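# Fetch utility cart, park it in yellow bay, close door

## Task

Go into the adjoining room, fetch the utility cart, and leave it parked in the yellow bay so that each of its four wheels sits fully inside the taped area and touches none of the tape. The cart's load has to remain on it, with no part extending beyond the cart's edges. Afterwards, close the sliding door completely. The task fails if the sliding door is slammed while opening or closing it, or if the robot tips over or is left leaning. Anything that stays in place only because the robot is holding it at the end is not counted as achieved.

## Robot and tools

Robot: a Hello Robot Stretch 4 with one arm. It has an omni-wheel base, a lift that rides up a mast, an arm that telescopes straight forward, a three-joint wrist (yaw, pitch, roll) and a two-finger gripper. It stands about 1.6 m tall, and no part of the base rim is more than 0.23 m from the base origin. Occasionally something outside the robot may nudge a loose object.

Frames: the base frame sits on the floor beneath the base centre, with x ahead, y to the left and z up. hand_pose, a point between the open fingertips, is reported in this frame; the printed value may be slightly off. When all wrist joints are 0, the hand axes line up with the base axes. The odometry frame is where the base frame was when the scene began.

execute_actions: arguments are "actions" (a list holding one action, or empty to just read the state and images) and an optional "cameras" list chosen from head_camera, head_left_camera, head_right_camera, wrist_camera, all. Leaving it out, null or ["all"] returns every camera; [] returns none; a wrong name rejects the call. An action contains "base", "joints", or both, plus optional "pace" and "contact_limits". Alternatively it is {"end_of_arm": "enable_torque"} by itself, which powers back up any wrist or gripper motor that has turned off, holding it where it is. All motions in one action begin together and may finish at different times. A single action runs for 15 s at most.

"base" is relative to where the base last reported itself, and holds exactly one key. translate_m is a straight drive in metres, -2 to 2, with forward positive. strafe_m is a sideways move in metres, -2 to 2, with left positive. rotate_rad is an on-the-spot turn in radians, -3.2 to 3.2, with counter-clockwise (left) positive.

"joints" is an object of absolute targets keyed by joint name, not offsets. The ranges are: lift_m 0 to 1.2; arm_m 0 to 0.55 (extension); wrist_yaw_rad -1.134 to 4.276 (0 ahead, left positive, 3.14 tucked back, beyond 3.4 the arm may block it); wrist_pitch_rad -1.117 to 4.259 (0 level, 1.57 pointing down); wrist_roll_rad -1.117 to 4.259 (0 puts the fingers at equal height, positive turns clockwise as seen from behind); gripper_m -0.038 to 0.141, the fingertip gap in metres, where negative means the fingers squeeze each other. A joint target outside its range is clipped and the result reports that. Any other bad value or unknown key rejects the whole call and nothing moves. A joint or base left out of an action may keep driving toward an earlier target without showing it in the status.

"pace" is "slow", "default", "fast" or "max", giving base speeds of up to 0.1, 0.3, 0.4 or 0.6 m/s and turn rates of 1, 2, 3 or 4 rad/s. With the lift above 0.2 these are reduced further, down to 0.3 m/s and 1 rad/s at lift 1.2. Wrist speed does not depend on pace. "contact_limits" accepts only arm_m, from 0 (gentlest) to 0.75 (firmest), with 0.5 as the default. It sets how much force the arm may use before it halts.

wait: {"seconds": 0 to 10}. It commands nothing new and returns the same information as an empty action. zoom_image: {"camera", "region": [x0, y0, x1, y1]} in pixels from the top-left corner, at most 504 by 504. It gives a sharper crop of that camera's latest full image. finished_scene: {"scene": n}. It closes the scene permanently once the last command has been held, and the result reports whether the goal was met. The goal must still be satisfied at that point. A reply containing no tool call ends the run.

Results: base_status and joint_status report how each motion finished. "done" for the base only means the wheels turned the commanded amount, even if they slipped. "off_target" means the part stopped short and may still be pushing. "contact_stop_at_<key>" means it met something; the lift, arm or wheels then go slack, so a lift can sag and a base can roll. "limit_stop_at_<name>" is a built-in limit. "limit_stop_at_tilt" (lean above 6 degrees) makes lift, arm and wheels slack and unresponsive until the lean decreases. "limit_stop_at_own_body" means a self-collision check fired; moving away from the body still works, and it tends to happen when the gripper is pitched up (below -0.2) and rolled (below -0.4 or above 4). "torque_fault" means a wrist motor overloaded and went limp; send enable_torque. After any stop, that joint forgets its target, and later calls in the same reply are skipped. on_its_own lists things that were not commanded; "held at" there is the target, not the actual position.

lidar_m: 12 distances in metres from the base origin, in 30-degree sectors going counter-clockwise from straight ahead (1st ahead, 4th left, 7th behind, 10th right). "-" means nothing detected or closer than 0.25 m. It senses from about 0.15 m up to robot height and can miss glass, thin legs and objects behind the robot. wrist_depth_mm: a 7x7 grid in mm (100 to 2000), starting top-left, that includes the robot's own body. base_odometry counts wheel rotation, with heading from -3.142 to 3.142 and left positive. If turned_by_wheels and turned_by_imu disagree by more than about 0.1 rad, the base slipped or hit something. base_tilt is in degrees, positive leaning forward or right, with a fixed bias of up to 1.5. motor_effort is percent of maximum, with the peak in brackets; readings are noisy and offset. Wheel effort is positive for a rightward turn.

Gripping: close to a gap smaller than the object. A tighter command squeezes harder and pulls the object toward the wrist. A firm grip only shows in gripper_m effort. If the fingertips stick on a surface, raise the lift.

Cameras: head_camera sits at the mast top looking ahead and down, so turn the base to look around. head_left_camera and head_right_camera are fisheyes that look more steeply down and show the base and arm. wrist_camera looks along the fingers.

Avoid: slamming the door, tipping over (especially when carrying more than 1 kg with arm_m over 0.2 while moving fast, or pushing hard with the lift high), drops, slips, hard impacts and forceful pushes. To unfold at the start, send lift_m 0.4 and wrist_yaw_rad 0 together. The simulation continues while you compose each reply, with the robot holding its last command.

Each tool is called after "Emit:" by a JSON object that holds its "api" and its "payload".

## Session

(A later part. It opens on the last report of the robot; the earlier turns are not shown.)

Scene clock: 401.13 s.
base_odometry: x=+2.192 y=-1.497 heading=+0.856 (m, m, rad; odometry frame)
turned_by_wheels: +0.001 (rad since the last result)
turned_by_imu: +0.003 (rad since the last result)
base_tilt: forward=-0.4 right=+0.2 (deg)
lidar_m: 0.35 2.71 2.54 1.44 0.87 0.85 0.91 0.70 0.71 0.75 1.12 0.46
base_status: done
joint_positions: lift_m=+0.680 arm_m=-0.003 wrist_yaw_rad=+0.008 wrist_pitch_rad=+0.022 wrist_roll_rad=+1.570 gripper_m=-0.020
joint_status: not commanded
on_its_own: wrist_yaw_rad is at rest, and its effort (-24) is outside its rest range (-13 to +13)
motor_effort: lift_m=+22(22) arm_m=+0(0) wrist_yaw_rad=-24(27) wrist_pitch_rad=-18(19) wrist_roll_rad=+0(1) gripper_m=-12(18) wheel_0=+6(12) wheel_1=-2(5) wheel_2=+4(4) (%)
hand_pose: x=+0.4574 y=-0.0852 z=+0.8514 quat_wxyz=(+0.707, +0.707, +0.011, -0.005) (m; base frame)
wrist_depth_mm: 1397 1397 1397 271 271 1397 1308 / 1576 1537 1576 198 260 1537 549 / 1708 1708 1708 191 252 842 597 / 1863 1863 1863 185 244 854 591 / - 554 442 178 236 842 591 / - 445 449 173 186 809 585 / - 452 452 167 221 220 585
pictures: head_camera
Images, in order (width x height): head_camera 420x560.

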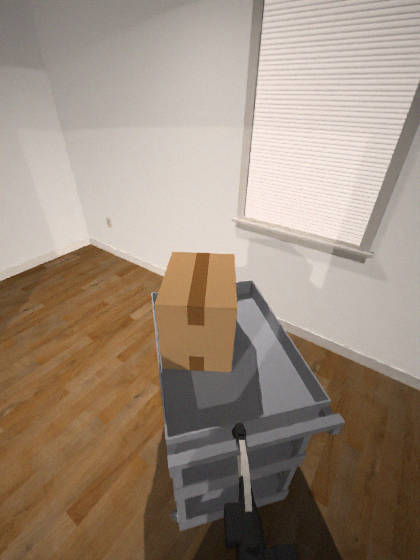

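Emit:
{"api": "execute_actions", "payload": {"actions": [{"base":{"rotate_rad":0.28},"pace":"slow"}], "cameras": []}}

Emit:
{"api": "execute_actions", "payload": {"actions": [{"base":{"translate_m":0.2},"pace":"slow"}], "cameras": []}}

Emit:
{"api": "execute_actions", "payload": {"actions": [{"base":{"strafe_m":-0.3},"pace":"slow"}], "cameras": []}}

Emit:
{"api": "execute_actions", "payload": {"actions": [{"base":{"rotate_rad":0.3},"pace":"slow"}], "cameras": ["head_camera","head_right_camera"]}}

Scene clock: 419.33 s.
base_odometry: x=+2.192 y=-1.497 heading=+1.135 (m, m, rad; odometry frame)
turned_by_wheels: +0.279 (rad since the last result)
turned_by_imu: +0.278 (rad since the last result)
base_tilt: forward=-0.3 right=+0.2 (deg)
lidar_m: 0.41 3.03 1.46 1.45 0.86 0.87 0.79 0.71 0.72 0.89 0.51 0.41
base_status: done
joint_positions: lift_m=+0.680 arm_m=-0.003 wrist_yaw_rad=-0.006 wrist_pitch_rad=+0.022 wrist_roll_rad=+1.570 gripper_m=-0.020
joint_status: not commanded
on_its_own: wrist_yaw_rad is at rest, and its effort (+15) is outside its rest range (-13 to +13)
motor_effort: lift_m=+22(22) arm_m=+0(0) wrist_yaw_rad=+15(45) wrist_pitch_rad=-19(19) wrist_roll_rad=+0(1) gripper_m=-13(16) wheel_0=-4(10) wheel_1=-4(5) wheel_2=-5(14) (%)
hand_pose: x=+0.4562 y=-0.0892 z=+0.8515 quat_wxyz=(+0.707, +0.707, +0.006, -0.010) (m; base frame)
wrist_depth_mm: 1576 1576 1537 146 202 683 591 / 1808 1808 1756 150 207 768 597 / - 549 466 155 213 778 597 / - 452 442 159 219 820 597 / - - 480 164 226 759 597 / - - 508 169 185 1863 549 / - - - 171 240 1618 1281
pictures: none
No camera images: the call's "cameras" was empty. Leave "cameras" out to get every camera's image.

Scene clock: 422.60 s.
base_odometry: x=+2.277 y=-1.316 heading=+1.135 (m, m, rad; odometry frame)
turned_by_wheels: +0.000 (rad since the last result)
turned_by_imu: -0.002 (rad since the last result)
base_tilt: forward=-0.3 right=+0.3 (deg)
lidar_m: 0.42 2.86 1.69 1.41 0.98 0.99 0.96 0.86 0.88 1.07 0.42 0.38
base_status: done
joint_positions: lift_m=+0.680 arm_m=-0.003 wrist_yaw_rad=-0.005 wrist_pitch_rad=+0.022 wrist_roll_rad=+1.570 gripper_m=-0.020
joint_status: not commanded
motor_effort: lift_m=+22(22) arm_m=+0(0) wrist_yaw_rad=+13(20) wrist_pitch_rad=-17(18) wrist_roll_rad=-1(0) gripper_m=-15(14) wheel_0=+2(4) wheel_1=+3(4) wheel_2=-5(12) (%)
hand_pose: x=+0.4563 y=-0.0889 z=+0.8516 quat_wxyz=(+0.707, +0.707, +0.006, -0.009) (m; base frame)
wrist_depth_mm: 1430 1430 569 118 171 172 603 / 1661 452 430 124 181 185 597 / 1921 427 415 132 191 723 597 / - - 469 141 204 723 597 / - - 539 151 220 1863 554 / - - - 163 185 1921 1308 / - - - 169 256 1576 1336
pictures: none
No camera images: the call's "cameras" was empty. Leave "cameras" out to get every camera's image.

Scene clock: 426.73 s.
base_odometry: x=+2.549 y=-1.442 heading=+1.136 (m, m, rad; odometry frame)
turned_by_wheels: +0.000 (rad since the last result)
turned_by_imu: +0.001 (rad since the last result)
base_tilt: forward=-0.3 right=+0.2 (deg)
lidar_m: 0.40 3.05 2.10 1.72 1.21 1.17 0.73 0.67 0.69 0.86 1.35 0.42
base_status: done
joint_positions: lift_m=+0.680 arm_m=-0.003 wrist_yaw_rad=+0.007 wrist_pitch_rad=+0.021 wrist_roll_rad=+1.570 gripper_m=-0.020
joint_status: not commanded
on_its_own: wrist_yaw_rad is at rest, and its effort (-22) is outside its rest range (-13 to +13)
motor_effort: lift_m=+22(22) arm_m=+0(0) wrist_yaw_rad=-22(26) wrist_pitch_rad=-18(15) wrist_roll_rad=+0(0) gripper_m=-18(16) wheel_0=+4(11) wheel_1=-2(5) wheel_2=+2(4) (%)
hand_pose: x=+0.4573 y=-0.0855 z=+0.8517 quat_wxyz=(+0.707, +0.707, +0.010, -0.005) (m; base frame)
wrist_depth_mm: 1205 1229 1205 157 213 1118 569 / 1366 1366 1366 159 217 778 597 / 1618 1537 574 162 220 820 597 / 1863 445 439 164 224 820 597 / - 480 469 167 228 820 591 / - - 484 170 186 768 574 / - - - 171 236 1618 530
pictures: none
No camera images: the call's "cameras" was empty. Leave "cameras" out to get every camera's image.

Scene clock: 428.10 s.
base_odometry: x=+2.549 y=-1.442 heading=+1.435 (m, m, rad; odometry frame)
turned_by_wheels: +0.299 (rad since the last result)
turned_by_imu: +0.299 (rad since the last result)
base_tilt: forward=-0.4 right=+0.2 (deg)
lidar_m: 0.44 3.05 1.72 1.23 1.22 0.86 0.68 0.67 0.74 1.14 0.37 0.35
base_status: done
joint_positions: lift_m=+0.680 arm_m=-0.003 wrist_yaw_rad=-0.007 wrist_pitch_rad=+0.021 wrist_roll_rad=+1.570 gripper_m=-0.020
joint_status: not commanded
on_its_own: wrist_yaw_rad is at rest, and its effort (+17) is outside its rest range (-13 to +13)
motor_effort: lift_m=+22(22) arm_m=+0(0) wrist_yaw_rad=+17(37) wrist_pitch_rad=-17(17) wrist_roll_rad=-1(0) gripper_m=-12(15) wheel_0=-4(10) wheel_1=-3(8) wheel_2=-3(11) (%)
hand_pose: x=+0.4562 y=-0.0894 z=+0.8517 quat_wxyz=(+0.707, +0.707, +0.005, -0.010) (m; base frame)
wrist_depth_mm: 1537 445 430 101 153 152 603 / 1863 382 379 106 163 167 597 / - 445 430 115 179 185 597 / - - 504 128 196 668 580 / - - - 141 217 1863 521 / - - - 158 185 1983 1336 / - - - 166 274 324 1308
pictures: head_camera, head_right_camera
Images, in order (width x height): head_camera 420x560, head_right_camera 420x672.

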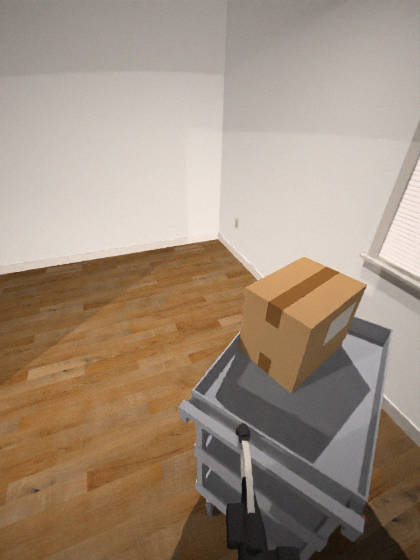

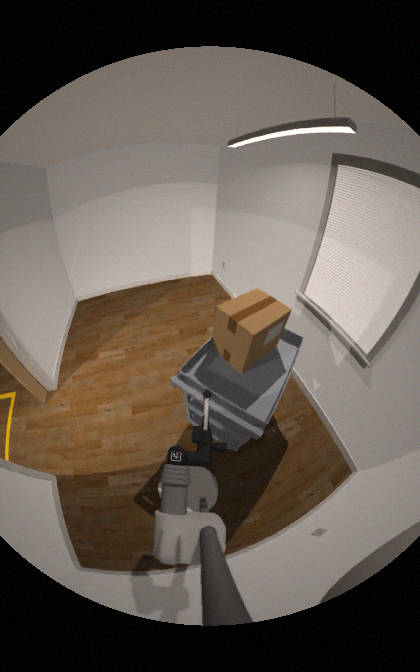

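Emit:
{"api": "execute_actions", "payload": {"actions": [{"joints":{"gripper_m":-0.038}}], "cameras": []}}

Emit:
{"api": "execute_actions", "payload": {"actions": [{"base":{"rotate_rad":-0.3},"pace":"slow"}], "cameras": ["head_camera"]}}

Emit:
{"api": "execute_actions", "payload": {"actions": [{"base":{"strafe_m":0.4},"pace":"slow"}], "cameras": ["head_camera"]}}

Emit:
{"api": "execute_actions", "payload": {"actions": [{"base":{"rotate_rad":-0.35},"pace":"slow"}], "cameras": ["head_camera"]}}

Scene clock: 456.23 s.
base_odometry: x=+2.549 y=-1.442 heading=+1.435 (m, m, rad; odometry frame)
turned_by_wheels: +0.000 (rad since the last result)
turned_by_imu: -0.001 (rad since the last result)
base_tilt: forward=-0.3 right=+0.2 (deg)
lidar_m: 0.41 3.05 1.72 1.22 1.22 0.86 0.68 0.67 0.75 1.15 0.37 0.35
base_status: not commanded
joint_positions: lift_m=+0.680 arm_m=-0.003 wrist_yaw_rad=-0.006 wrist_pitch_rad=+0.021 wrist_roll_rad=+1.570 gripper_m=-0.037
joint_status: all done
on_its_own: wrist_yaw_rad is at rest, and its effort (+15) is outside its rest range (-13 to +13)
motor_effort: lift_m=+22(22) arm_m=+0(0) wrist_yaw_rad=+15(17) wrist_pitch_rad=-17(16) wrist_roll_rad=+0(0) gripper_m=-22(24) wheel_0=-5(5) wheel_1=-4(3) wheel_2=-3(3) (%)
hand_pose: x=+0.4563 y=-0.0891 z=+0.8517 quat_wxyz=(+0.707, +0.707, +0.006, -0.010) (m; base frame)
wrist_depth_mm: 1537 442 424 - 151 150 603 / 1863 377 379 105 160 162 603 / - 442 430 114 177 180 597 / - - 500 125 193 640 585 / - - - 138 213 1756 525 / - - - 154 182 1863 1336 / - - - 162 268 322 1308
pictures: none
No camera images: the call's "cameras" was empty. Leave "cameras" out to get every camera's image.

Scene clock: 457.60 s.
base_odometry: x=+2.549 y=-1.442 heading=+1.136 (m, m, rad; odometry frame)
turned_by_wheels: -0.299 (rad since the last result)
turned_by_imu: -0.300 (rad since the last result)
base_tilt: forward=-0.5 right=+0.1 (deg)
lidar_m: 0.38 3.06 2.08 1.73 1.21 1.16 0.75 0.65 0.68 0.85 1.34 0.41
base_status: done
joint_positions: lift_m=+0.680 arm_m=-0.003 wrist_yaw_rad=+0.005 wrist_pitch_rad=+0.021 wrist_roll_rad=+1.570 gripper_m=-0.037
joint_status: not commanded
on_its_own: wrist_yaw_rad is at rest, and its effort (-15) is outside its rest range (-13 to +13)
motor_effort: lift_m=+22(22) arm_m=+0(0) wrist_yaw_rad=-15(48) wrist_pitch_rad=-17(16) wrist_roll_rad=+0(0) gripper_m=-21(19) wheel_0=+4(14) wheel_1=+3(6) wheel_2=+4(9) (%)
hand_pose: x=+0.4572 y=-0.0861 z=+0.8518 quat_wxyz=(+0.707, +0.707, +0.009, -0.006) (m; base frame)
wrist_depth_mm: 1205 1205 1205 154 211 1138 569 / 1366 1366 1336 157 214 768 597 / 1576 1537 574 159 217 778 597 / 1921 439 436 161 220 820 597 / - 477 462 164 224 820 591 / - - 480 167 183 778 574 / - - - 168 232 232 539
pictures: head_camera
Images, in order (width x height): head_camera 420x560.

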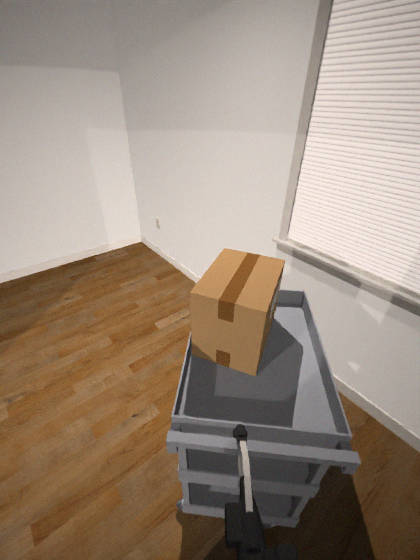

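Scene clock: 462.73 s.
base_odometry: x=+2.186 y=-1.273 heading=+1.135 (m, m, rad; odometry frame)
turned_by_wheels: -0.001 (rad since the last result)
turned_by_imu: -0.006 (rad since the last result)
base_tilt: forward=-0.4 right=+0.2 (deg)
lidar_m: 0.44 2.81 1.56 1.33 0.90 0.91 1.03 0.91 0.94 1.16 0.33 0.33
base_status: done
joint_positions: lift_m=+0.680 arm_m=-0.003 wrist_yaw_rad=-0.006 wrist_pitch_rad=+0.021 wrist_roll_rad=+1.570 gripper_m=-0.037
joint_status: not commanded
on_its_own: wrist_yaw_rad is at rest, and its effort (+16) is outside its rest range (-13 to +13)
motor_effort: lift_m=+22(22) arm_m=+0(0) wrist_yaw_rad=+16(26) wrist_pitch_rad=-15(15) wrist_roll_rad=+0(0) gripper_m=-21(23) wheel_0=-6(9) wheel_1=+1(5) wheel_2=-1(3) (%)
hand_pose: x=+0.4562 y=-0.0893 z=+0.8518 quat_wxyz=(+0.707, +0.707, +0.005, -0.010) (m; base frame)
wrist_depth_mm: 1499 347 343 - 130 130 535 / 1756 384 382 - 144 143 585 / 1983 496 452 - 160 160 585 / - - - 104 177 190 535 / - - - 117 209 1756 1336 / - - - 142 179 1983 1336 / - - - 154 298 322 334
pictures: head_camera
Images, in order (width x height): head_camera 420x560.

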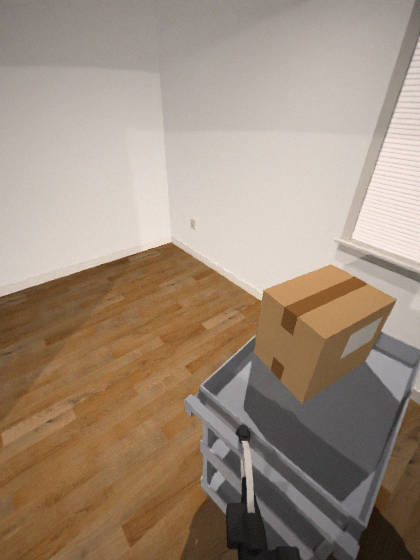

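Scene clock: 464.23 s.
base_odometry: x=+2.186 y=-1.273 heading=+0.786 (m, m, rad; odometry frame)
turned_by_wheels: -0.350 (rad since the last result)
turned_by_imu: -0.350 (rad since the last result)
base_tilt: forward=-0.4 right=+0.2 (deg)
lidar_m: 0.40 2.44 2.79 1.32 1.32 0.90 0.95 0.97 0.92 0.95 0.49 0.42
base_status: done
joint_positions: lift_m=+0.680 arm_m=-0.003 wrist_yaw_rad=+0.000 wrist_pitch_rad=+0.021 wrist_roll_rad=+1.570 gripper_m=-0.038
joint_status: not commanded
motor_effort: lift_m=+22(22) arm_m=+0(0) wrist_yaw_rad=-3(60) wrist_pitch_rad=-18(14) wrist_roll_rad=+0(0) gripper_m=-17(20) wheel_0=+5(16) wheel_1=+2(12) wheel_2=-1(10) (%)
hand_pose: x=+0.4568 y=-0.0874 z=+0.8518 quat_wxyz=(+0.707, +0.707, +0.007, -0.007) (m; base frame)
wrist_depth_mm: 1366 1366 1336 144 200 661 591 / 1464 1464 1430 148 205 768 597 / 1576 1499 473 152 211 788 597 / 1756 449 439 156 216 778 591 / 1863 1808 477 161 223 768 591 / - - 496 165 182 1863 554 / - - - 154 236 1618 1281
pictures: head_camera
Images, in order (width x height): head_camera 420x560.

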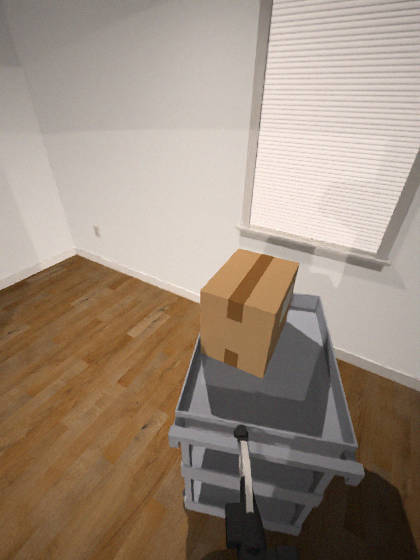

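Emit:
{"api": "execute_actions", "payload": {"actions": [{"base":{"strafe_m":0.46},"pace":"slow"}], "cameras": []}}

Emit:
{"api": "execute_actions", "payload": {"actions": [{"base":{"rotate_rad":-0.4},"pace":"slow"}], "cameras": []}}

Emit:
{"api": "execute_actions", "payload": {"actions": [{"base":{"strafe_m":0.46},"pace":"slow"}], "cameras": []}}

Emit:
{"api": "execute_actions", "payload": {"actions": [{"base":{"rotate_rad":-0.4},"pace":"slow"}], "cameras": ["head_camera","head_left_camera"]}}

Scene clock: 485.97 s.
base_odometry: x=+1.861 y=-0.948 heading=+0.785 (m, m, rad; odometry frame)
turned_by_wheels: -0.001 (rad since the last result)
turned_by_imu: -0.009 (rad since the last result)
base_tilt: forward=-0.3 right=+0.3 (deg)
lidar_m: 0.46 2.52 2.42 0.97 0.90 2.82 0.76 0.97 1.33 1.38 0.27 0.34
base_status: done
joint_positions: lift_m=+0.680 arm_m=-0.003 wrist_yaw_rad=-0.009 wrist_pitch_rad=+0.021 wrist_roll_rad=+1.570 gripper_m=-0.037
joint_status: not commanded
on_its_own: wrist_yaw_rad is at rest, and its effort (+24) is outside its rest range (-13 to +13)
motor_effort: lift_m=+22(22) arm_m=+0(1) wrist_yaw_rad=+24(30) wrist_pitch_rad=-20(18) wrist_roll_rad=+0(1) gripper_m=-18(19) wheel_0=-8(11) wheel_1=+2(6) wheel_2=-2(2) (%)
hand_pose: x=+0.4560 y=-0.0900 z=+0.8517 quat_wxyz=(+0.707, +0.707, +0.004, -0.011) (m; base frame)
wrist_depth_mm: 1576 342 - - - - - / 1708 449 - - - 110 - / 1863 1808 1808 - - 126 477 / 1983 1983 1921 - - 154 1308 / - - - - 209 1618 1336 / - - - - 176 343 343 / - - - 108 - 152 1308
pictures: none
No camera images: the call's "cameras" was empty. Leave "cameras" out to get every camera's image.

Scene clock: 487.50 s.
base_odometry: x=+1.861 y=-0.948 heading=+0.386 (m, m, rad; odometry frame)
turned_by_wheels: -0.399 (rad since the last result)
turned_by_imu: -0.399 (rad since the last result)
base_tilt: forward=-0.3 right=+0.2 (deg)
lidar_m: 0.42 2.07 2.44 1.77 0.88 0.92 2.82 0.77 1.15 1.31 0.42 0.38
base_status: done
joint_positions: lift_m=+0.680 arm_m=-0.002 wrist_yaw_rad=+0.005 wrist_pitch_rad=+0.021 wrist_roll_rad=+1.570 gripper_m=-0.037
joint_status: not commanded
on_its_own: wrist_yaw_rad is at rest, and its effort (-15) is outside its rest range (-13 to +13)
motor_effort: lift_m=+22(22) arm_m=-1(0) wrist_yaw_rad=-15(80) wrist_pitch_rad=-16(16) wrist_roll_rad=+0(1) gripper_m=-17(19) wheel_0=+6(22) wheel_1=+3(6) wheel_2=+3(13) (%)
hand_pose: x=+0.4572 y=-0.0861 z=+0.8517 quat_wxyz=(+0.707, +0.707, +0.009, -0.006) (m; base frame)
wrist_depth_mm: 1618 1661 591 118 171 173 609 / 1708 459 433 125 181 185 603 / 1756 424 413 132 191 723 597 / 1756 488 466 141 204 723 597 / 1808 1808 525 150 217 1708 554 / 1863 1808 1808 161 182 1756 1281 / 1921 1863 1863 165 250 1618 1308
pictures: none
No camera images: the call's "cameras" was empty. Leave "cameras" out to get every camera's image.

Scene clock: 493.23 s.
base_odometry: x=+1.688 y=-0.522 heading=+0.385 (m, m, rad; odometry frame)
turned_by_wheels: -0.001 (rad since the last result)
turned_by_imu: -0.008 (rad since the last result)
base_tilt: forward=-0.4 right=+0.3 (deg)
lidar_m: 0.47 2.15 1.98 1.63 0.79 0.62 0.74 1.05 1.03 1.77 0.29 0.32
base_status: done
joint_positions: lift_m=+0.680 arm_m=-0.002 wrist_yaw_rad=-0.017 wrist_pitch_rad=+0.021 wrist_roll_rad=+1.570 gripper_m=-0.038
joint_status: not commanded
on_its_own: wrist_yaw_rad is at rest, and its effort (+47) is outside its rest range (-13 to +13)
motor_effort: lift_m=+22(22) arm_m=+0(0) wrist_yaw_rad=+47(68) wrist_pitch_rad=-13(16) wrist_roll_rad=-1(1) gripper_m=-19(24) wheel_0=-7(14) wheel_1=+1(8) wheel_2=-6(7) (%)
hand_pose: x=+0.4553 y=-0.0924 z=+0.8517 quat_wxyz=(+0.707, +0.707, +0.001, -0.014) (m; base frame)
wrist_depth_mm: 1708 351 - - - - - / 1756 1756 - - - - - / 1756 1756 - - - - 452 / 1808 1808 1808 - - 157 1308 / 1863 1808 1863 - - 1708 1336 / 1921 1921 1863 - 174 343 342 / 1921 1921 1921 107 1921 153 1336
pictures: none
No camera images: the call's "cameras" was empty. Leave "cameras" out to get every camera's image.

Scene clock: 494.87 s.
base_odometry: x=+1.688 y=-0.522 heading=-0.014 (m, m, rad; odometry frame)
turned_by_wheels: -0.399 (rad since the last result)
turned_by_imu: -0.400 (rad since the last result)
base_tilt: forward=-0.5 right=+0.2 (deg)
lidar_m: 0.40 1.98 2.27 1.96 1.25 0.71 0.62 0.75 1.03 1.26 0.41 0.38
base_status: done
joint_positions: lift_m=+0.680 arm_m=-0.002 wrist_yaw_rad=+0.004 wrist_pitch_rad=+0.021 wrist_roll_rad=+1.570 gripper_m=-0.038
joint_status: not commanded
motor_effort: lift_m=+22(22) arm_m=-1(1) wrist_yaw_rad=-13(70) wrist_pitch_rad=-16(17) wrist_roll_rad=-1(1) gripper_m=-17(24) wheel_0=+5(18) wheel_1=+4(5) wheel_2=+3(13) (%)
hand_pose: x=+0.4572 y=-0.0863 z=+0.8518 quat_wxyz=(+0.707, +0.707, +0.009, -0.006) (m; base frame)
wrist_depth_mm: - - 469 107 159 161 603 / - 389 387 114 172 174 603 / 1983 436 421 123 184 190 597 / 1983 1863 480 133 198 668 591 / 1863 1863 1863 144 215 1756 544 / 1756 1808 1756 158 182 1756 1336 / 1708 1756 1708 164 257 314 1336
pictures: head_camera, head_left_camera
Images, in order (width x height): head_camera 420x560, head_left_camera 420x672.

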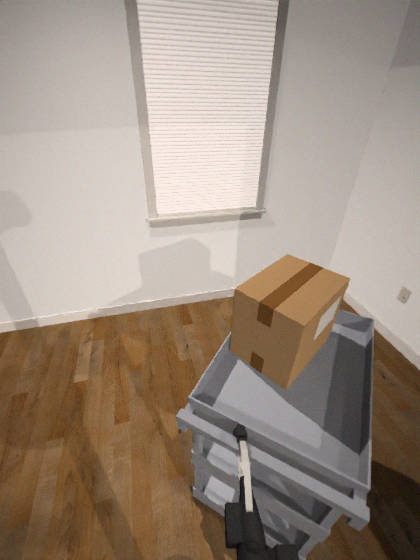

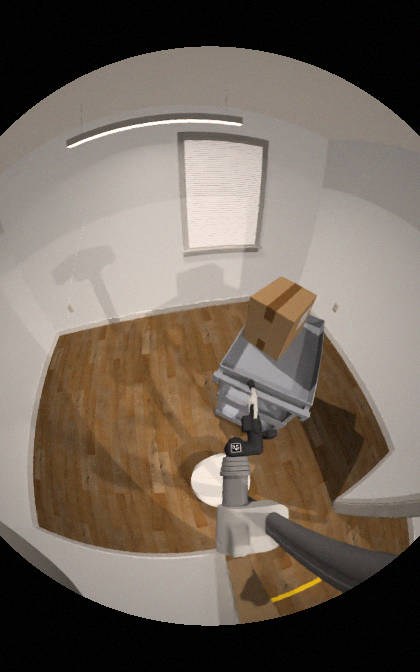

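Emit:
{"api": "execute_actions", "payload": {"actions": [{"base":{"rotate_rad":-0.35},"pace":"slow"}], "cameras": ["head_camera"]}}

Emit:
{"api": "execute_actions", "payload": {"actions": [{"base":{"strafe_m":0.36},"pace":"slow"}], "cameras": []}}

Emit:
{"api": "execute_actions", "payload": {"actions": [{"base":{"rotate_rad":-0.4},"pace":"slow"}], "cameras": ["head_camera","head_left_camera"]}}

Scene clock: 504.27 s.
base_odometry: x=+1.688 y=-0.522 heading=-0.363 (m, m, rad; odometry frame)
turned_by_wheels: -0.349 (rad since the last result)
turned_by_imu: -0.351 (rad since the last result)
base_tilt: forward=-0.3 right=+0.1 (deg)
lidar_m: 0.37 1.94 2.00 2.10 1.95 0.98 0.66 0.61 2.78 1.03 1.76 0.43
base_status: done
joint_positions: lift_m=+0.680 arm_m=-0.002 wrist_yaw_rad=+0.005 wrist_pitch_rad=+0.021 wrist_roll_rad=+1.570 gripper_m=-0.037
joint_status: not commanded
on_its_own: wrist_yaw_rad is at rest, and its effort (-17) is outside its rest range (-13 to +13)
motor_effort: lift_m=+22(22) arm_m=-1(1) wrist_yaw_rad=-17(47) wrist_pitch_rad=-14(16) wrist_roll_rad=-2(0) gripper_m=-20(21) wheel_0=+3(15) wheel_1=+4(10) wheel_2=+5(8) (%)
hand_pose: x=+0.4573 y=-0.0860 z=+0.8517 quat_wxyz=(+0.707, +0.707, +0.009, -0.006) (m; base frame)
wrist_depth_mm: 1756 1756 1756 182 245 1661 1336 / - 1983 1983 180 241 1808 569 / - - - 177 237 831 603 / - - 549 174 234 820 591 / - 452 445 172 230 820 591 / 1983 466 452 169 183 798 591 / 1808 473 469 166 223 222 580
pictures: head_camera
Images, in order (width x height): head_camera 420x560.

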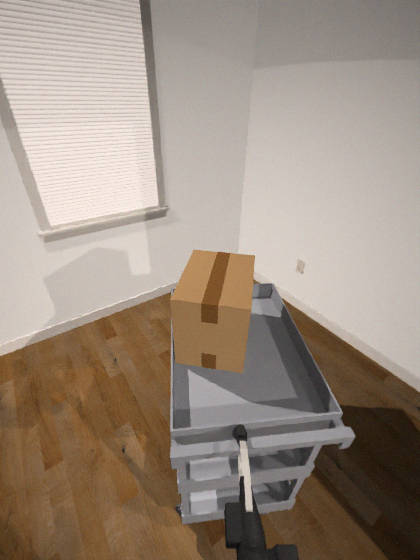

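Scene clock: 509.00 s.
base_odometry: x=+1.816 y=-0.186 heading=-0.364 (m, m, rad; odometry frame)
turned_by_wheels: +0.000 (rad since the last result)
turned_by_imu: -0.005 (rad since the last result)
base_tilt: forward=-0.3 right=+0.2 (deg)
lidar_m: 0.42 1.75 1.80 1.78 1.65 1.30 0.88 0.81 0.83 1.39 0.40 0.37
base_status: done
joint_positions: lift_m=+0.680 arm_m=-0.002 wrist_yaw_rad=-0.007 wrist_pitch_rad=+0.021 wrist_roll_rad=+1.570 gripper_m=-0.037
joint_status: not commanded
on_its_own: wrist_yaw_rad is at rest, and its effort (+17) is outside its rest range (-13 to +13)
motor_effort: lift_m=+22(22) arm_m=-1(1) wrist_yaw_rad=+17(26) wrist_pitch_rad=-14(17) wrist_roll_rad=+0(1) gripper_m=-21(22) wheel_0=-5(9) wheel_1=+2(4) wheel_2=-2(4) (%)
hand_pose: x=+0.4563 y=-0.0893 z=+0.8517 quat_wxyz=(+0.707, +0.707, +0.005, -0.010) (m; base frame)
wrist_depth_mm: - 1983 521 114 167 169 603 / - 399 397 121 177 181 597 / - 430 418 129 188 723 597 / - - 473 138 202 707 597 / 1983 1863 1863 148 217 1808 549 / 1756 1756 1708 160 181 1708 1336 / 1618 1576 1576 166 254 1537 1308
pictures: none
No camera images: the call's "cameras" was empty. Leave "cameras" out to get every camera's image.

Scene clock: 510.53 s.
base_odometry: x=+1.816 y=-0.186 heading=-0.763 (m, m, rad; odometry frame)
turned_by_wheels: -0.399 (rad since the last result)
turned_by_imu: -0.400 (rad since the last result)
base_tilt: forward=-0.4 right=+0.2 (deg)
lidar_m: 0.35 1.78 1.76 1.84 1.72 1.66 1.13 0.85 0.82 1.01 1.40 0.43
base_status: done
joint_positions: lift_m=+0.680 arm_m=-0.002 wrist_yaw_rad=+0.005 wrist_pitch_rad=+0.021 wrist_roll_rad=+1.570 gripper_m=-0.037
joint_status: not commanded
on_its_own: wrist_yaw_rad is at rest, and its effort (-15) is outside its rest range (-13 to +13)
motor_effort: lift_m=+22(22) arm_m=-1(1) wrist_yaw_rad=-15(44) wrist_pitch_rad=-15(15) wrist_roll_rad=-1(2) gripper_m=-14(21) wheel_0=+4(12) wheel_1=+4(7) wheel_2=+3(11) (%)
hand_pose: x=+0.4573 y=-0.0861 z=+0.8517 quat_wxyz=(+0.707, +0.707, +0.009, -0.006) (m; base frame)
wrist_depth_mm: 1756 1756 1756 194 258 1708 1366 / 1863 1863 1921 187 251 1808 554 / - 1983 1983 183 244 820 597 / - - - 178 237 842 597 / - 449 445 174 232 809 591 / - 455 445 169 182 820 597 / - 455 459 165 220 219 591
pictures: head_camera, head_left_camera
Images, in order (width x height): head_camera 420x560, head_left_camera 420x672.

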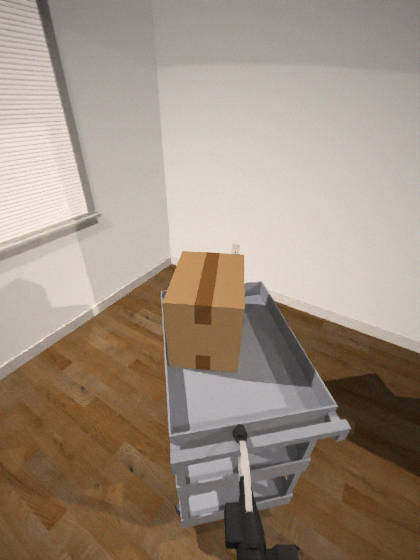

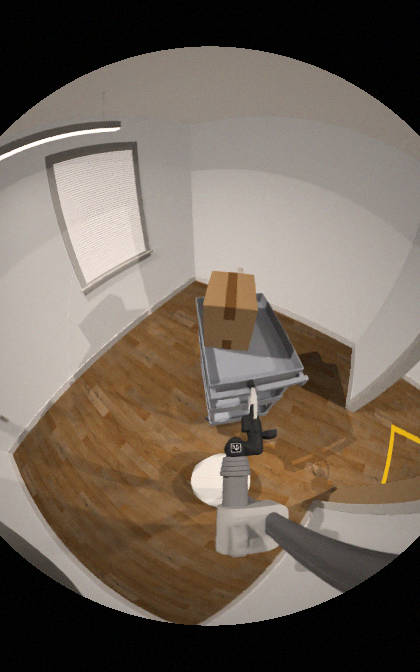

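Emit:
{"api": "execute_actions", "payload": {"actions": [{"base":{"strafe_m":0.48},"pace":"slow"}], "cameras": []}}

Emit:
{"api": "execute_actions", "payload": {"actions": [{"base":{"rotate_rad":-0.4},"pace":"slow"}], "cameras": ["head_camera"]}}

Emit:
{"api": "execute_actions", "payload": {"actions": [{"base":{"strafe_m":0.43},"pace":"slow"}], "cameras": []}}

Emit:
{"api": "execute_actions", "payload": {"actions": [{"base":{"rotate_rad":-0.4},"pace":"slow"}], "cameras": ["head_camera","head_right_camera"]}}

Scene clock: 528.10 s.
base_odometry: x=+2.148 y=+0.161 heading=-0.763 (m, m, rad; odometry frame)
turned_by_wheels: +0.000 (rad since the last result)
turned_by_imu: -0.008 (rad since the last result)
base_tilt: forward=-0.3 right=+0.3 (deg)
lidar_m: 0.43 1.42 1.35 1.45 1.44 1.40 1.47 1.26 1.22 1.28 0.38 0.36
base_status: done
joint_positions: lift_m=+0.680 arm_m=-0.002 wrist_yaw_rad=-0.006 wrist_pitch_rad=+0.021 wrist_roll_rad=+1.570 gripper_m=-0.037
joint_status: not commanded
on_its_own: wrist_yaw_rad is at rest, and its effort (+15) is outside its rest range (-13 to +13)
motor_effort: lift_m=+22(22) arm_m=-1(1) wrist_yaw_rad=+15(26) wrist_pitch_rad=-12(15) wrist_roll_rad=-1(1) gripper_m=-21(21) wheel_0=-5(10) wheel_1=+2(8) wheel_2=-2(3) (%)
hand_pose: x=+0.4564 y=-0.0891 z=+0.8518 quat_wxyz=(+0.707, +0.707, +0.005, -0.009) (m; base frame)
wrist_depth_mm: 1983 407 404 - 151 151 603 / - 377 377 104 160 163 597 / - 445 430 114 177 180 597 / - - 504 125 193 654 574 / - - - 138 213 1756 525 / 1863 1863 1808 155 181 1756 1336 / 1618 1499 1537 162 268 312 1255
pictures: none
No camera images: the call's "cameras" was empty. Leave "cameras" out to get every camera's image.

Scene clock: 529.63 s.
base_odometry: x=+2.148 y=+0.161 heading=-1.162 (m, m, rad; odometry frame)
turned_by_wheels: -0.399 (rad since the last result)
turned_by_imu: -0.400 (rad since the last result)
base_tilt: forward=-0.5 right=+0.1 (deg)
lidar_m: 0.38 1.67 1.37 1.36 1.51 1.42 1.40 1.55 1.24 1.22 1.85 0.43
base_status: done
joint_positions: lift_m=+0.680 arm_m=-0.002 wrist_yaw_rad=+0.003 wrist_pitch_rad=+0.021 wrist_roll_rad=+1.570 gripper_m=-0.038
joint_status: not commanded
motor_effort: lift_m=+22(22) arm_m=-1(1) wrist_yaw_rad=-10(52) wrist_pitch_rad=-12(16) wrist_roll_rad=-1(1) gripper_m=-19(21) wheel_0=+5(14) wheel_1=+3(7) wheel_2=+0(10) (%)
hand_pose: x=+0.4571 y=-0.0867 z=+0.8519 quat_wxyz=(+0.707, +0.707, +0.008, -0.006) (m; base frame)
wrist_depth_mm: - - - 176 237 1921 1255 / - - - 175 235 788 585 / - - - 173 233 831 597 / - - 473 171 231 831 597 / - 455 449 170 229 820 591 / - 473 459 168 182 788 591 / - - 480 154 224 224 549
pictures: head_camera
Images, in order (width x height): head_camera 420x560.

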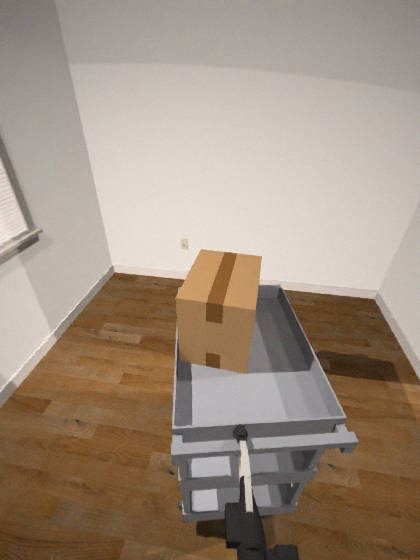

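Scene clock: 535.07 s.
base_odometry: x=+2.542 y=+0.332 heading=-1.163 (m, m, rad; odometry frame)
turned_by_wheels: -0.001 (rad since the last result)
turned_by_imu: -0.007 (rad since the last result)
base_tilt: forward=-0.4 right=+0.2 (deg)
lidar_m: 0.44 1.13 0.95 0.92 1.04 1.35 1.34 1.49 1.66 1.65 0.36 0.35
base_status: done
joint_positions: lift_m=+0.680 arm_m=-0.002 wrist_yaw_rad=-0.007 wrist_pitch_rad=+0.021 wrist_roll_rad=+1.570 gripper_m=-0.037
joint_status: not commanded
on_its_own: wrist_yaw_rad is at rest, and its effort (+18) is outside its rest range (-13 to +13)
motor_effort: lift_m=+22(22) arm_m=-1(1) wrist_yaw_rad=+18(29) wrist_pitch_rad=-15(16) wrist_roll_rad=-1(0) gripper_m=-19(20) wheel_0=-6(10) wheel_1=+2(6) wheel_2=-3(4) (%)
hand_pose: x=+0.4563 y=-0.0894 z=+0.8519 quat_wxyz=(+0.707, +0.707, +0.005, -0.010) (m; base frame)
wrist_depth_mm: - 368 368 - 144 144 585 / - 382 377 - 157 156 597 / - 459 439 105 168 175 597 / - - 521 118 190 603 554 / - - - 133 212 1756 1281 / - - - 151 181 1863 1336 / 1863 1756 1863 160 278 307 322
pictures: none
No camera images: the call's "cameras" was empty. Leave "cameras" out to get every camera's image.

Scene clock: 536.60 s.
base_odometry: x=+2.542 y=+0.332 heading=-1.562 (m, m, rad; odometry frame)
turned_by_wheels: -0.399 (rad since the last result)
turned_by_imu: -0.401 (rad since the last result)
base_tilt: forward=-0.4 right=+0.2 (deg)
lidar_m: 0.39 1.77 1.08 0.94 0.95 1.10 1.34 1.35 1.58 1.64 1.65 0.43
base_status: done
joint_positions: lift_m=+0.680 arm_m=-0.002 wrist_yaw_rad=+0.000 wrist_pitch_rad=+0.020 wrist_roll_rad=+1.570 gripper_m=-0.038
joint_status: not commanded
motor_effort: lift_m=+22(22) arm_m=-1(1) wrist_yaw_rad=-3(56) wrist_pitch_rad=-13(18) wrist_roll_rad=+0(1) gripper_m=-15(19) wheel_0=+3(16) wheel_1=+3(9) wheel_2=+0(10) (%)
hand_pose: x=+0.4570 y=-0.0873 z=+0.8519 quat_wxyz=(+0.707, +0.707, +0.007, -0.007) (m; base frame)
wrist_depth_mm: - - - 167 226 1863 554 / - - - 167 226 778 597 / - - - 167 227 831 597 / - 496 442 167 226 820 597 / - 466 455 167 228 820 591 / - - 466 167 182 768 591 / - - - 152 226 226 549
pictures: head_camera, head_right_camera
Images, in order (width x height): head_camera 420x560, head_right_camera 420x672.

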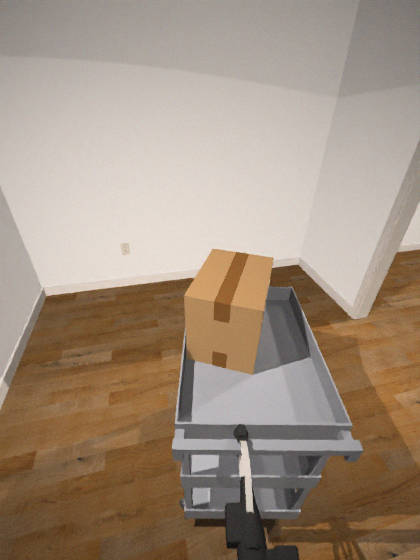

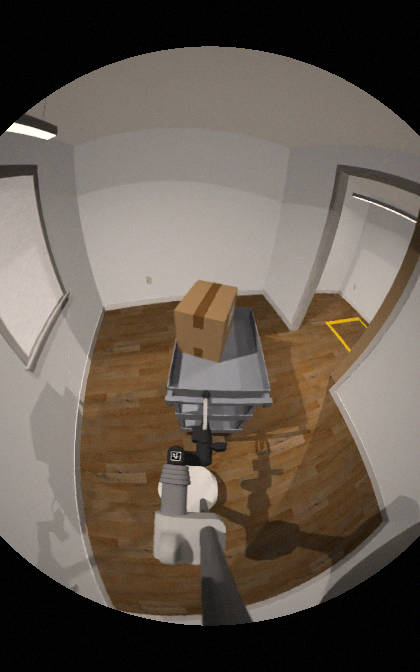

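Emit:
{"api": "execute_actions", "payload": {"actions": [{"base":{"strafe_m":0.45},"pace":"slow"}], "cameras": []}}

Emit:
{"api": "execute_actions", "payload": {"actions": [{"base":{"rotate_rad":-0.4},"pace":"slow"}], "cameras": []}}

Emit:
{"api": "execute_actions", "payload": {"actions": [{"base":{"strafe_m":0.45},"pace":"slow"}], "cameras": []}}

Emit:
{"api": "execute_actions", "payload": {"actions": [{"base":{"rotate_rad":-0.4},"pace":"slow"}], "cameras": ["head_camera","head_left_camera"]}}

Scene clock: 554.83 s.
base_odometry: x=+2.992 y=+0.335 heading=-1.563 (m, m, rad; odometry frame)
turned_by_wheels: +0.000 (rad since the last result)
turned_by_imu: -0.007 (rad since the last result)
base_tilt: forward=-0.5 right=+0.2 (deg)
lidar_m: 0.45 0.94 0.59 0.49 0.50 0.61 1.07 1.45 1.72 2.08 0.32 0.34
base_status: done
joint_positions: lift_m=+0.680 arm_m=-0.002 wrist_yaw_rad=-0.008 wrist_pitch_rad=+0.020 wrist_roll_rad=+1.570 gripper_m=-0.037
joint_status: not commanded
on_its_own: wrist_yaw_rad is at rest, and its effort (+20) is outside its rest range (-13 to +13)
motor_effort: lift_m=+22(22) arm_m=-1(1) wrist_yaw_rad=+20(26) wrist_pitch_rad=-15(14) wrist_roll_rad=+0(1) gripper_m=-20(18) wheel_0=-5(10) wheel_1=+2(7) wheel_2=-1(1) (%)
hand_pose: x=+0.4563 y=-0.0897 z=+0.8520 quat_wxyz=(+0.707, +0.707, +0.004, -0.010) (m; base frame)
wrist_depth_mm: - 336 332 - 129 128 535 / - 389 387 - 142 141 585 / - - 466 - 159 158 569 / - - - 105 180 190 525 / - - - 115 208 1756 1336 / - - - 141 179 1983 1336 / - 1983 1983 153 303 314 324
pictures: none
No camera images: the call's "cameras" was empty. Leave "cameras" out to get every camera's image.

Scene clock: 556.37 s.
base_odometry: x=+2.992 y=+0.336 heading=-1.962 (m, m, rad; odometry frame)
turned_by_wheels: -0.400 (rad since the last result)
turned_by_imu: -0.400 (rad since the last result)
base_tilt: forward=-0.4 right=+0.2 (deg)
lidar_m: 0.40 2.27 0.76 0.56 0.49 0.51 0.64 1.44 1.48 1.88 0.53 0.42
base_status: done
joint_positions: lift_m=+0.680 arm_m=-0.002 wrist_yaw_rad=+0.002 wrist_pitch_rad=+0.020 wrist_roll_rad=+1.570 gripper_m=-0.037
joint_status: not commanded
motor_effort: lift_m=+22(22) arm_m=-1(1) wrist_yaw_rad=-7(64) wrist_pitch_rad=-12(11) wrist_roll_rad=+0(1) gripper_m=-19(23) wheel_0=+3(19) wheel_1=+2(12) wheel_2=+1(10) (%)
hand_pose: x=+0.4571 y=-0.0870 z=+0.8520 quat_wxyz=(+0.707, +0.707, +0.008, -0.007) (m; base frame)
wrist_depth_mm: - - - 151 208 750 585 / - - - 154 211 778 603 / - - 484 157 215 768 597 / - 455 442 160 220 820 597 / - - 473 163 224 820 591 / - - 488 167 183 1863 554 / - - - 154 233 232 1308
pictures: none
No camera images: the call's "cameras" was empty. Leave "cameras" out to get every camera's image.

Scene clock: 562.00 s.
base_odometry: x=+3.407 y=+0.164 heading=-1.961 (m, m, rad; odometry frame)
turned_by_wheels: +0.001 (rad since the last result)
turned_by_imu: -0.156 (rad since the last result)
base_tilt: forward=-0.3 right=+0.1 (deg)
lidar_m: 0.43 2.02 0.38 0.25 0.25 0.25 0.25 0.46 1.73 1.98 0.36 0.35
base_status: done
joint_positions: lift_m=+0.680 arm_m=-0.002 wrist_yaw_rad=+0.008 wrist_pitch_rad=+0.020 wrist_roll_rad=+1.570 gripper_m=-0.038
joint_status: not commanded
on_its_own: wrist_yaw_rad is at rest, and its effort (-25) is outside its rest range (-13 to +13)
motor_effort: lift_m=+21(22) arm_m=+0(1) wrist_yaw_rad=-25(38) wrist_pitch_rad=-14(13) wrist_roll_rad=+0(1) gripper_m=-19(21) wheel_0=-24(24) wheel_1=+18(31) wheel_2=+18(20) (%)
hand_pose: x=+0.4576 y=-0.0852 z=+0.8521 quat_wxyz=(+0.707, +0.707, +0.010, -0.004) (m; base frame)
wrist_depth_mm: - 353 351 - 141 141 585 / - 379 379 - 154 153 597 / - 455 439 104 166 171 597 / - - 525 113 186 585 539 / - - - 129 208 1708 1366 / - - - 147 182 1863 1336 / 1983 1921 1921 156 274 301 314
pictures: none
No camera images: the call's "cameras" was empty. Leave "cameras" out to get every camera's image.

Scene clock: 563.53 s.
base_odometry: x=+3.407 y=+0.164 heading=-2.361 (m, m, rad; odometry frame)
turned_by_wheels: -0.399 (rad since the last result)
turned_by_imu: -0.400 (rad since the last result)
base_tilt: forward=-0.4 right=+0.2 (deg)
lidar_m: 0.39 2.22 1.95 0.36 0.25 - 0.25 0.26 0.57 1.74 2.15 0.43
base_status: done
joint_positions: lift_m=+0.680 arm_m=-0.002 wrist_yaw_rad=+0.007 wrist_pitch_rad=+0.021 wrist_roll_rad=+1.570 gripper_m=-0.037
joint_status: not commanded
on_its_own: wrist_yaw_rad is at rest, and its effort (-21) is outside its rest range (-13 to +13)
motor_effort: lift_m=+21(21) arm_m=-1(1) wrist_yaw_rad=-21(53) wrist_pitch_rad=-19(13) wrist_roll_rad=-1(0) gripper_m=-21(21) wheel_0=+6(21) wheel_1=+3(18) wheel_2=+4(18) (%)
hand_pose: x=+0.4575 y=-0.0855 z=+0.8518 quat_wxyz=(+0.707, +0.707, +0.010, -0.005) (m; base frame)
wrist_depth_mm: 1983 - - 167 228 1863 559 / - - - 167 227 778 597 / - - - 167 227 820 597 / - 442 442 167 227 820 597 / - 466 455 167 227 820 591 / - - 466 167 181 759 591 / - - 496 152 226 226 549
pictures: head_camera, head_left_camera
Images, in order (width x height): head_camera 420x560, head_left_camera 420x672.

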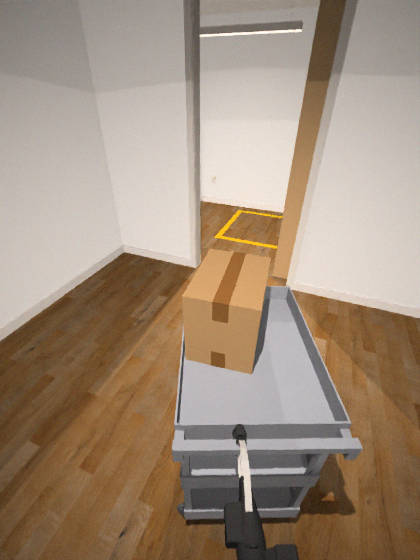

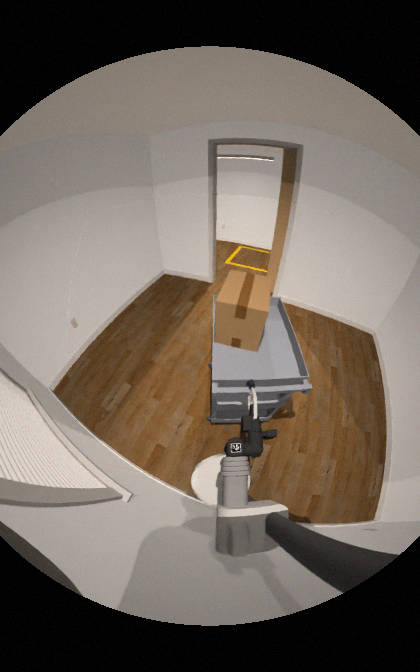

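Emit:
{"api": "execute_actions", "payload": {"actions": [{"base":{"translate_m":0.5},"pace":"slow"}], "cameras": ["head_camera","head_left_camera"]}}

Scene clock: 573.57 s.
base_odometry: x=+3.052 y=-0.188 heading=-2.360 (m, m, rad; odometry frame)
turned_by_wheels: +0.000 (rad since the last result)
turned_by_imu: -0.006 (rad since the last result)
base_tilt: forward=-0.4 right=+0.3 (deg)
lidar_m: 0.43 2.00 1.81 1.10 0.70 0.65 0.68 0.84 1.74 1.90 0.39 0.38
base_status: done
joint_positions: lift_m=+0.680 arm_m=-0.002 wrist_yaw_rad=-0.004 wrist_pitch_rad=+0.021 wrist_roll_rad=+1.570 gripper_m=-0.038
joint_status: not commanded
motor_effort: lift_m=+21(21) arm_m=-1(1) wrist_yaw_rad=+8(18) wrist_pitch_rad=-17(18) wrist_roll_rad=-1(1) gripper_m=-14(20) wheel_0=+2(9) wheel_1=+3(5) wheel_2=-4(11) (%)
hand_pose: x=+0.4566 y=-0.0885 z=+0.8520 quat_wxyz=(+0.707, +0.707, +0.006, -0.009) (m; base frame)
wrist_depth_mm: 1576 1576 469 106 159 160 597 / 1756 389 387 114 171 173 603 / 1863 433 421 123 183 189 597 / 1921 - 484 132 197 661 591 / - - 1983 144 214 1756 544 / - - - 157 181 1863 1336 / - - - 151 256 1618 1308
pictures: head_camera, head_left_camera
Images, in order (width x height): head_camera 420x560, head_left_camera 420x672.

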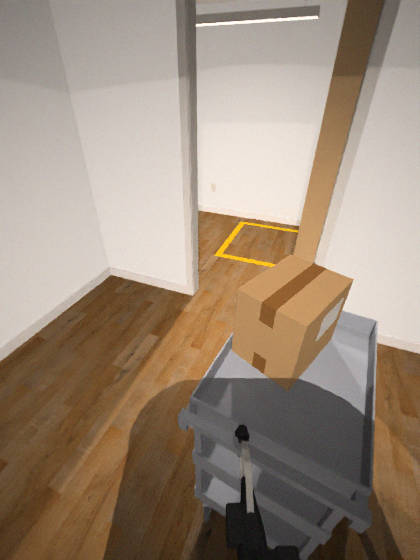

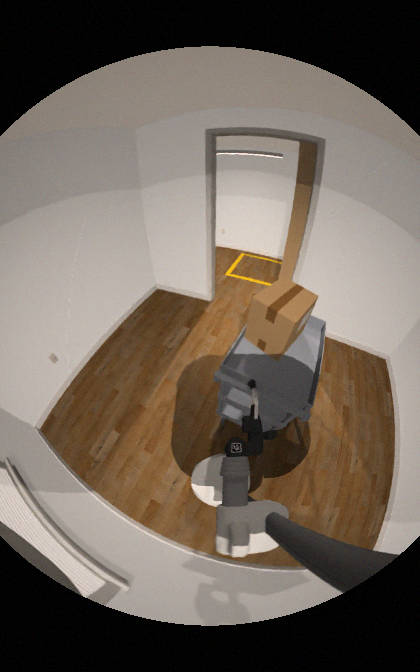

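Emit:
{"api": "execute_actions", "payload": {"actions": [{"base":{"strafe_m":-0.45},"pace":"slow"}], "cameras": ["head_camera","head_left_camera"]}}

Scene clock: 592.20 s.
base_odometry: x=+2.735 y=+0.131 heading=-2.360 (m, m, rad; odometry frame)
turned_by_wheels: +0.000 (rad since the last result)
turned_by_imu: +0.002 (rad since the last result)
base_tilt: forward=-0.3 right=+0.2 (deg)
lidar_m: 0.38 2.18 2.25 1.36 0.92 0.83 0.84 1.04 1.49 1.51 1.87 0.43
base_status: done
joint_positions: lift_m=+0.680 arm_m=-0.002 wrist_yaw_rad=+0.007 wrist_pitch_rad=+0.021 wrist_roll_rad=+1.570 gripper_m=-0.037
joint_status: not commanded
on_its_own: wrist_yaw_rad is at rest, and its effort (-23) is outside its rest range (-13 to +13)
motor_effort: lift_m=+21(21) arm_m=-1(1) wrist_yaw_rad=-23(25) wrist_pitch_rad=-15(13) wrist_roll_rad=-2(1) gripper_m=-20(22) wheel_0=+5(12) wheel_1=-1(5) wheel_2=+2(3) (%)
hand_pose: x=+0.4575 y=-0.0853 z=+0.8519 quat_wxyz=(+0.707, +0.707, +0.010, -0.005) (m; base frame)
wrist_depth_mm: 1430 1430 1430 176 237 1397 1281 / 1499 1499 1499 174 236 1430 585 / 1576 1618 1537 173 233 831 591 / - - 488 171 230 820 597 / 1863 455 449 169 229 820 597 / 1983 473 455 168 183 778 591 / - 1983 480 152 224 224 554
pictures: head_camera, head_left_camera
Images, in order (width x height): head_camera 420x560, head_left_camera 420x672.

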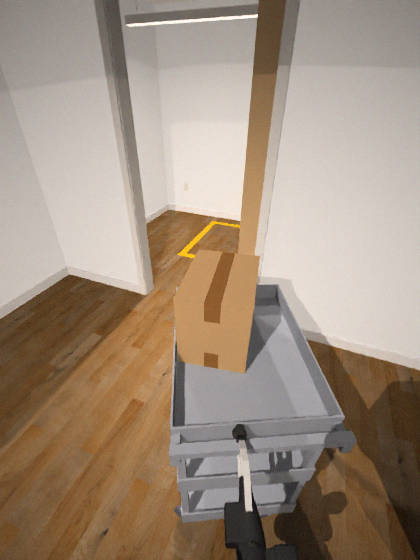

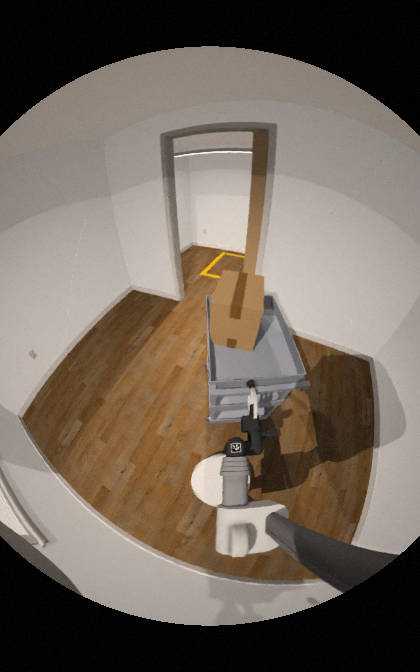

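Emit:
{"api": "execute_actions", "payload": {"actions": [{"base":{"strafe_m":-0.4},"pace":"slow"}], "cameras": []}}

Emit:
{"api": "execute_actions", "payload": {"actions": [{"base":{"rotate_rad":0.3},"pace":"slow"}], "cameras": ["head_camera"]}}

Emit:
{"api": "execute_actions", "payload": {"actions": [{"base":{"translate_m":0.25},"pace":"slow"}], "cameras": ["head_camera","head_left_camera"]}}

Scene clock: 606.97 s.
base_odometry: x=+2.453 y=+0.415 heading=-2.360 (m, m, rad; odometry frame)
turned_by_wheels: +0.000 (rad since the last result)
turned_by_imu: +0.002 (rad since the last result)
base_tilt: forward=-0.4 right=+0.2 (deg)
lidar_m: 0.30 0.40 2.61 1.62 1.08 0.99 0.98 1.23 1.10 1.12 1.41 0.46
base_status: done
joint_positions: lift_m=+0.680 arm_m=-0.002 wrist_yaw_rad=+0.008 wrist_pitch_rad=+0.021 wrist_roll_rad=+1.570 gripper_m=-0.037
joint_status: not commanded
on_its_own: wrist_yaw_rad is at rest, and its effort (-27) is outside its rest range (-13 to +13)
motor_effort: lift_m=+21(21) arm_m=-1(1) wrist_yaw_rad=-27(31) wrist_pitch_rad=-17(17) wrist_roll_rad=-1(1) gripper_m=-20(23) wheel_0=+3(9) wheel_1=-3(9) wheel_2=+5(5) (%)
hand_pose: x=+0.4576 y=-0.0850 z=+0.8518 quat_wxyz=(+0.707, +0.707, +0.011, -0.005) (m; base frame)
wrist_depth_mm: 1281 1255 1255 347 1229 1255 1229 / 1366 1336 1336 345 364 389 384 / 1430 1430 1397 306 314 1397 517 / 1499 1499 1499 208 274 1499 559 / 1756 1756 1808 183 248 809 585 / 1863 - - 167 183 820 591 / 1983 402 404 154 205 202 585
pictures: none
No camera images: the call's "cameras" was empty. Leave "cameras" out to get every camera's image.

Scene clock: 608.43 s.
base_odometry: x=+2.453 y=+0.415 heading=-2.061 (m, m, rad; odometry frame)
turned_by_wheels: +0.299 (rad since the last result)
turned_by_imu: +0.298 (rad since the last result)
base_tilt: forward=-0.3 right=+0.2 (deg)
lidar_m: 0.37 2.63 2.48 1.24 1.00 0.98 1.08 1.13 1.12 1.24 1.62 0.45
base_status: done
joint_positions: lift_m=+0.680 arm_m=-0.002 wrist_yaw_rad=-0.006 wrist_pitch_rad=+0.021 wrist_roll_rad=+1.570 gripper_m=-0.037
joint_status: not commanded
on_its_own: wrist_yaw_rad is at rest, and its effort (+15) is outside its rest range (-13 to +13)
motor_effort: lift_m=+21(21) arm_m=-1(1) wrist_yaw_rad=+15(58) wrist_pitch_rad=-15(17) wrist_roll_rad=+0(0) gripper_m=-15(23) wheel_0=-6(12) wheel_1=-4(7) wheel_2=-5(17) (%)
hand_pose: x=+0.4564 y=-0.0891 z=+0.8520 quat_wxyz=(+0.707, +0.707, +0.005, -0.009) (m; base frame)
wrist_depth_mm: 1308 1308 1308 193 256 1308 1281 / 1464 1430 1464 189 251 1397 559 / 1708 - - 183 243 842 597 / 1863 - - 178 237 820 597 / - 480 442 174 231 820 597 / - 449 442 169 181 809 591 / - 455 452 165 220 218 591
pictures: head_camera
Images, in order (width x height): head_camera 420x560.

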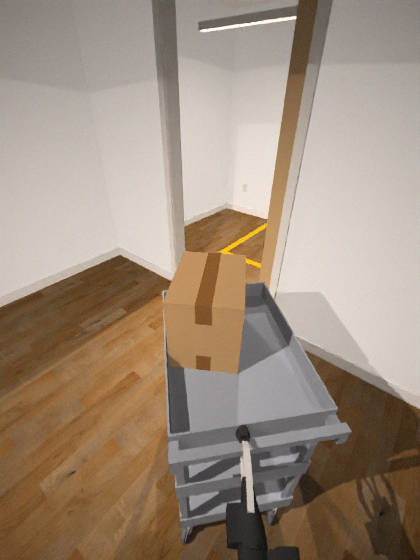

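Scene clock: 612.23 s.
base_odometry: x=+2.335 y=+0.194 heading=-2.061 (m, m, rad; odometry frame)
turned_by_wheels: +0.000 (rad since the last result)
turned_by_imu: -0.003 (rad since the last result)
base_tilt: forward=-0.4 right=+0.2 (deg)
lidar_m: 0.34 2.40 2.46 1.44 1.19 1.18 1.30 1.27 1.27 1.41 1.42 0.46
base_status: done
joint_positions: lift_m=+0.680 arm_m=-0.002 wrist_yaw_rad=-0.004 wrist_pitch_rad=+0.021 wrist_roll_rad=+1.570 gripper_m=-0.038
joint_status: not commanded
motor_effort: lift_m=+21(21) arm_m=-1(1) wrist_yaw_rad=+11(23) wrist_pitch_rad=-14(15) wrist_roll_rad=-1(0) gripper_m=-19(18) wheel_0=+2(4) wheel_1=+4(8) wheel_2=-5(12) (%)
hand_pose: x=+0.4565 y=-0.0887 z=+0.8520 quat_wxyz=(+0.707, +0.707, +0.006, -0.009) (m; base frame)
wrist_depth_mm: 1118 1118 1118 282 281 1098 1098 / 1229 1229 1205 204 267 1205 831 / - - - 193 257 1808 580 / - - - 184 245 854 597 / 1863 - 521 176 235 820 591 / 1983 439 436 169 182 798 591 / - 436 439 153 216 213 591
pictures: head_camera, head_left_camera
Images, in order (width x height): head_camera 420x560, head_left_camera 420x672.

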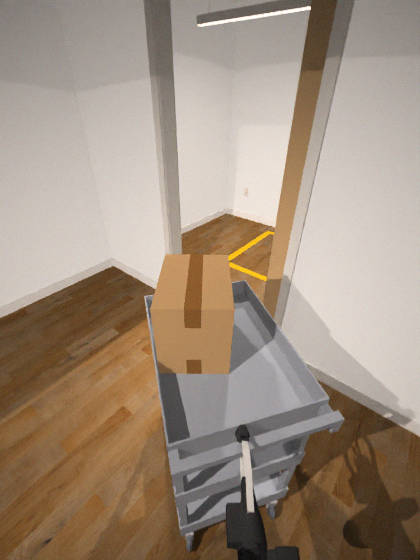

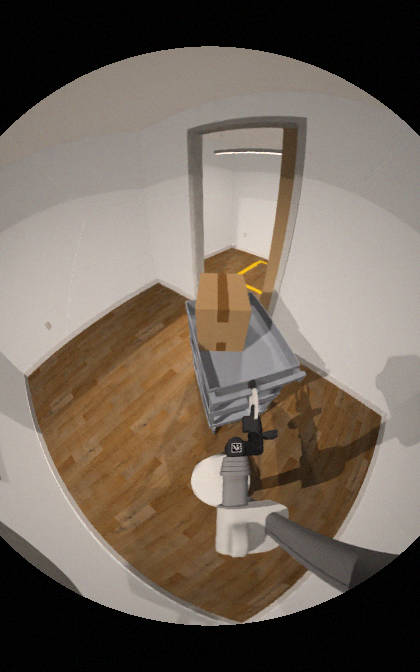

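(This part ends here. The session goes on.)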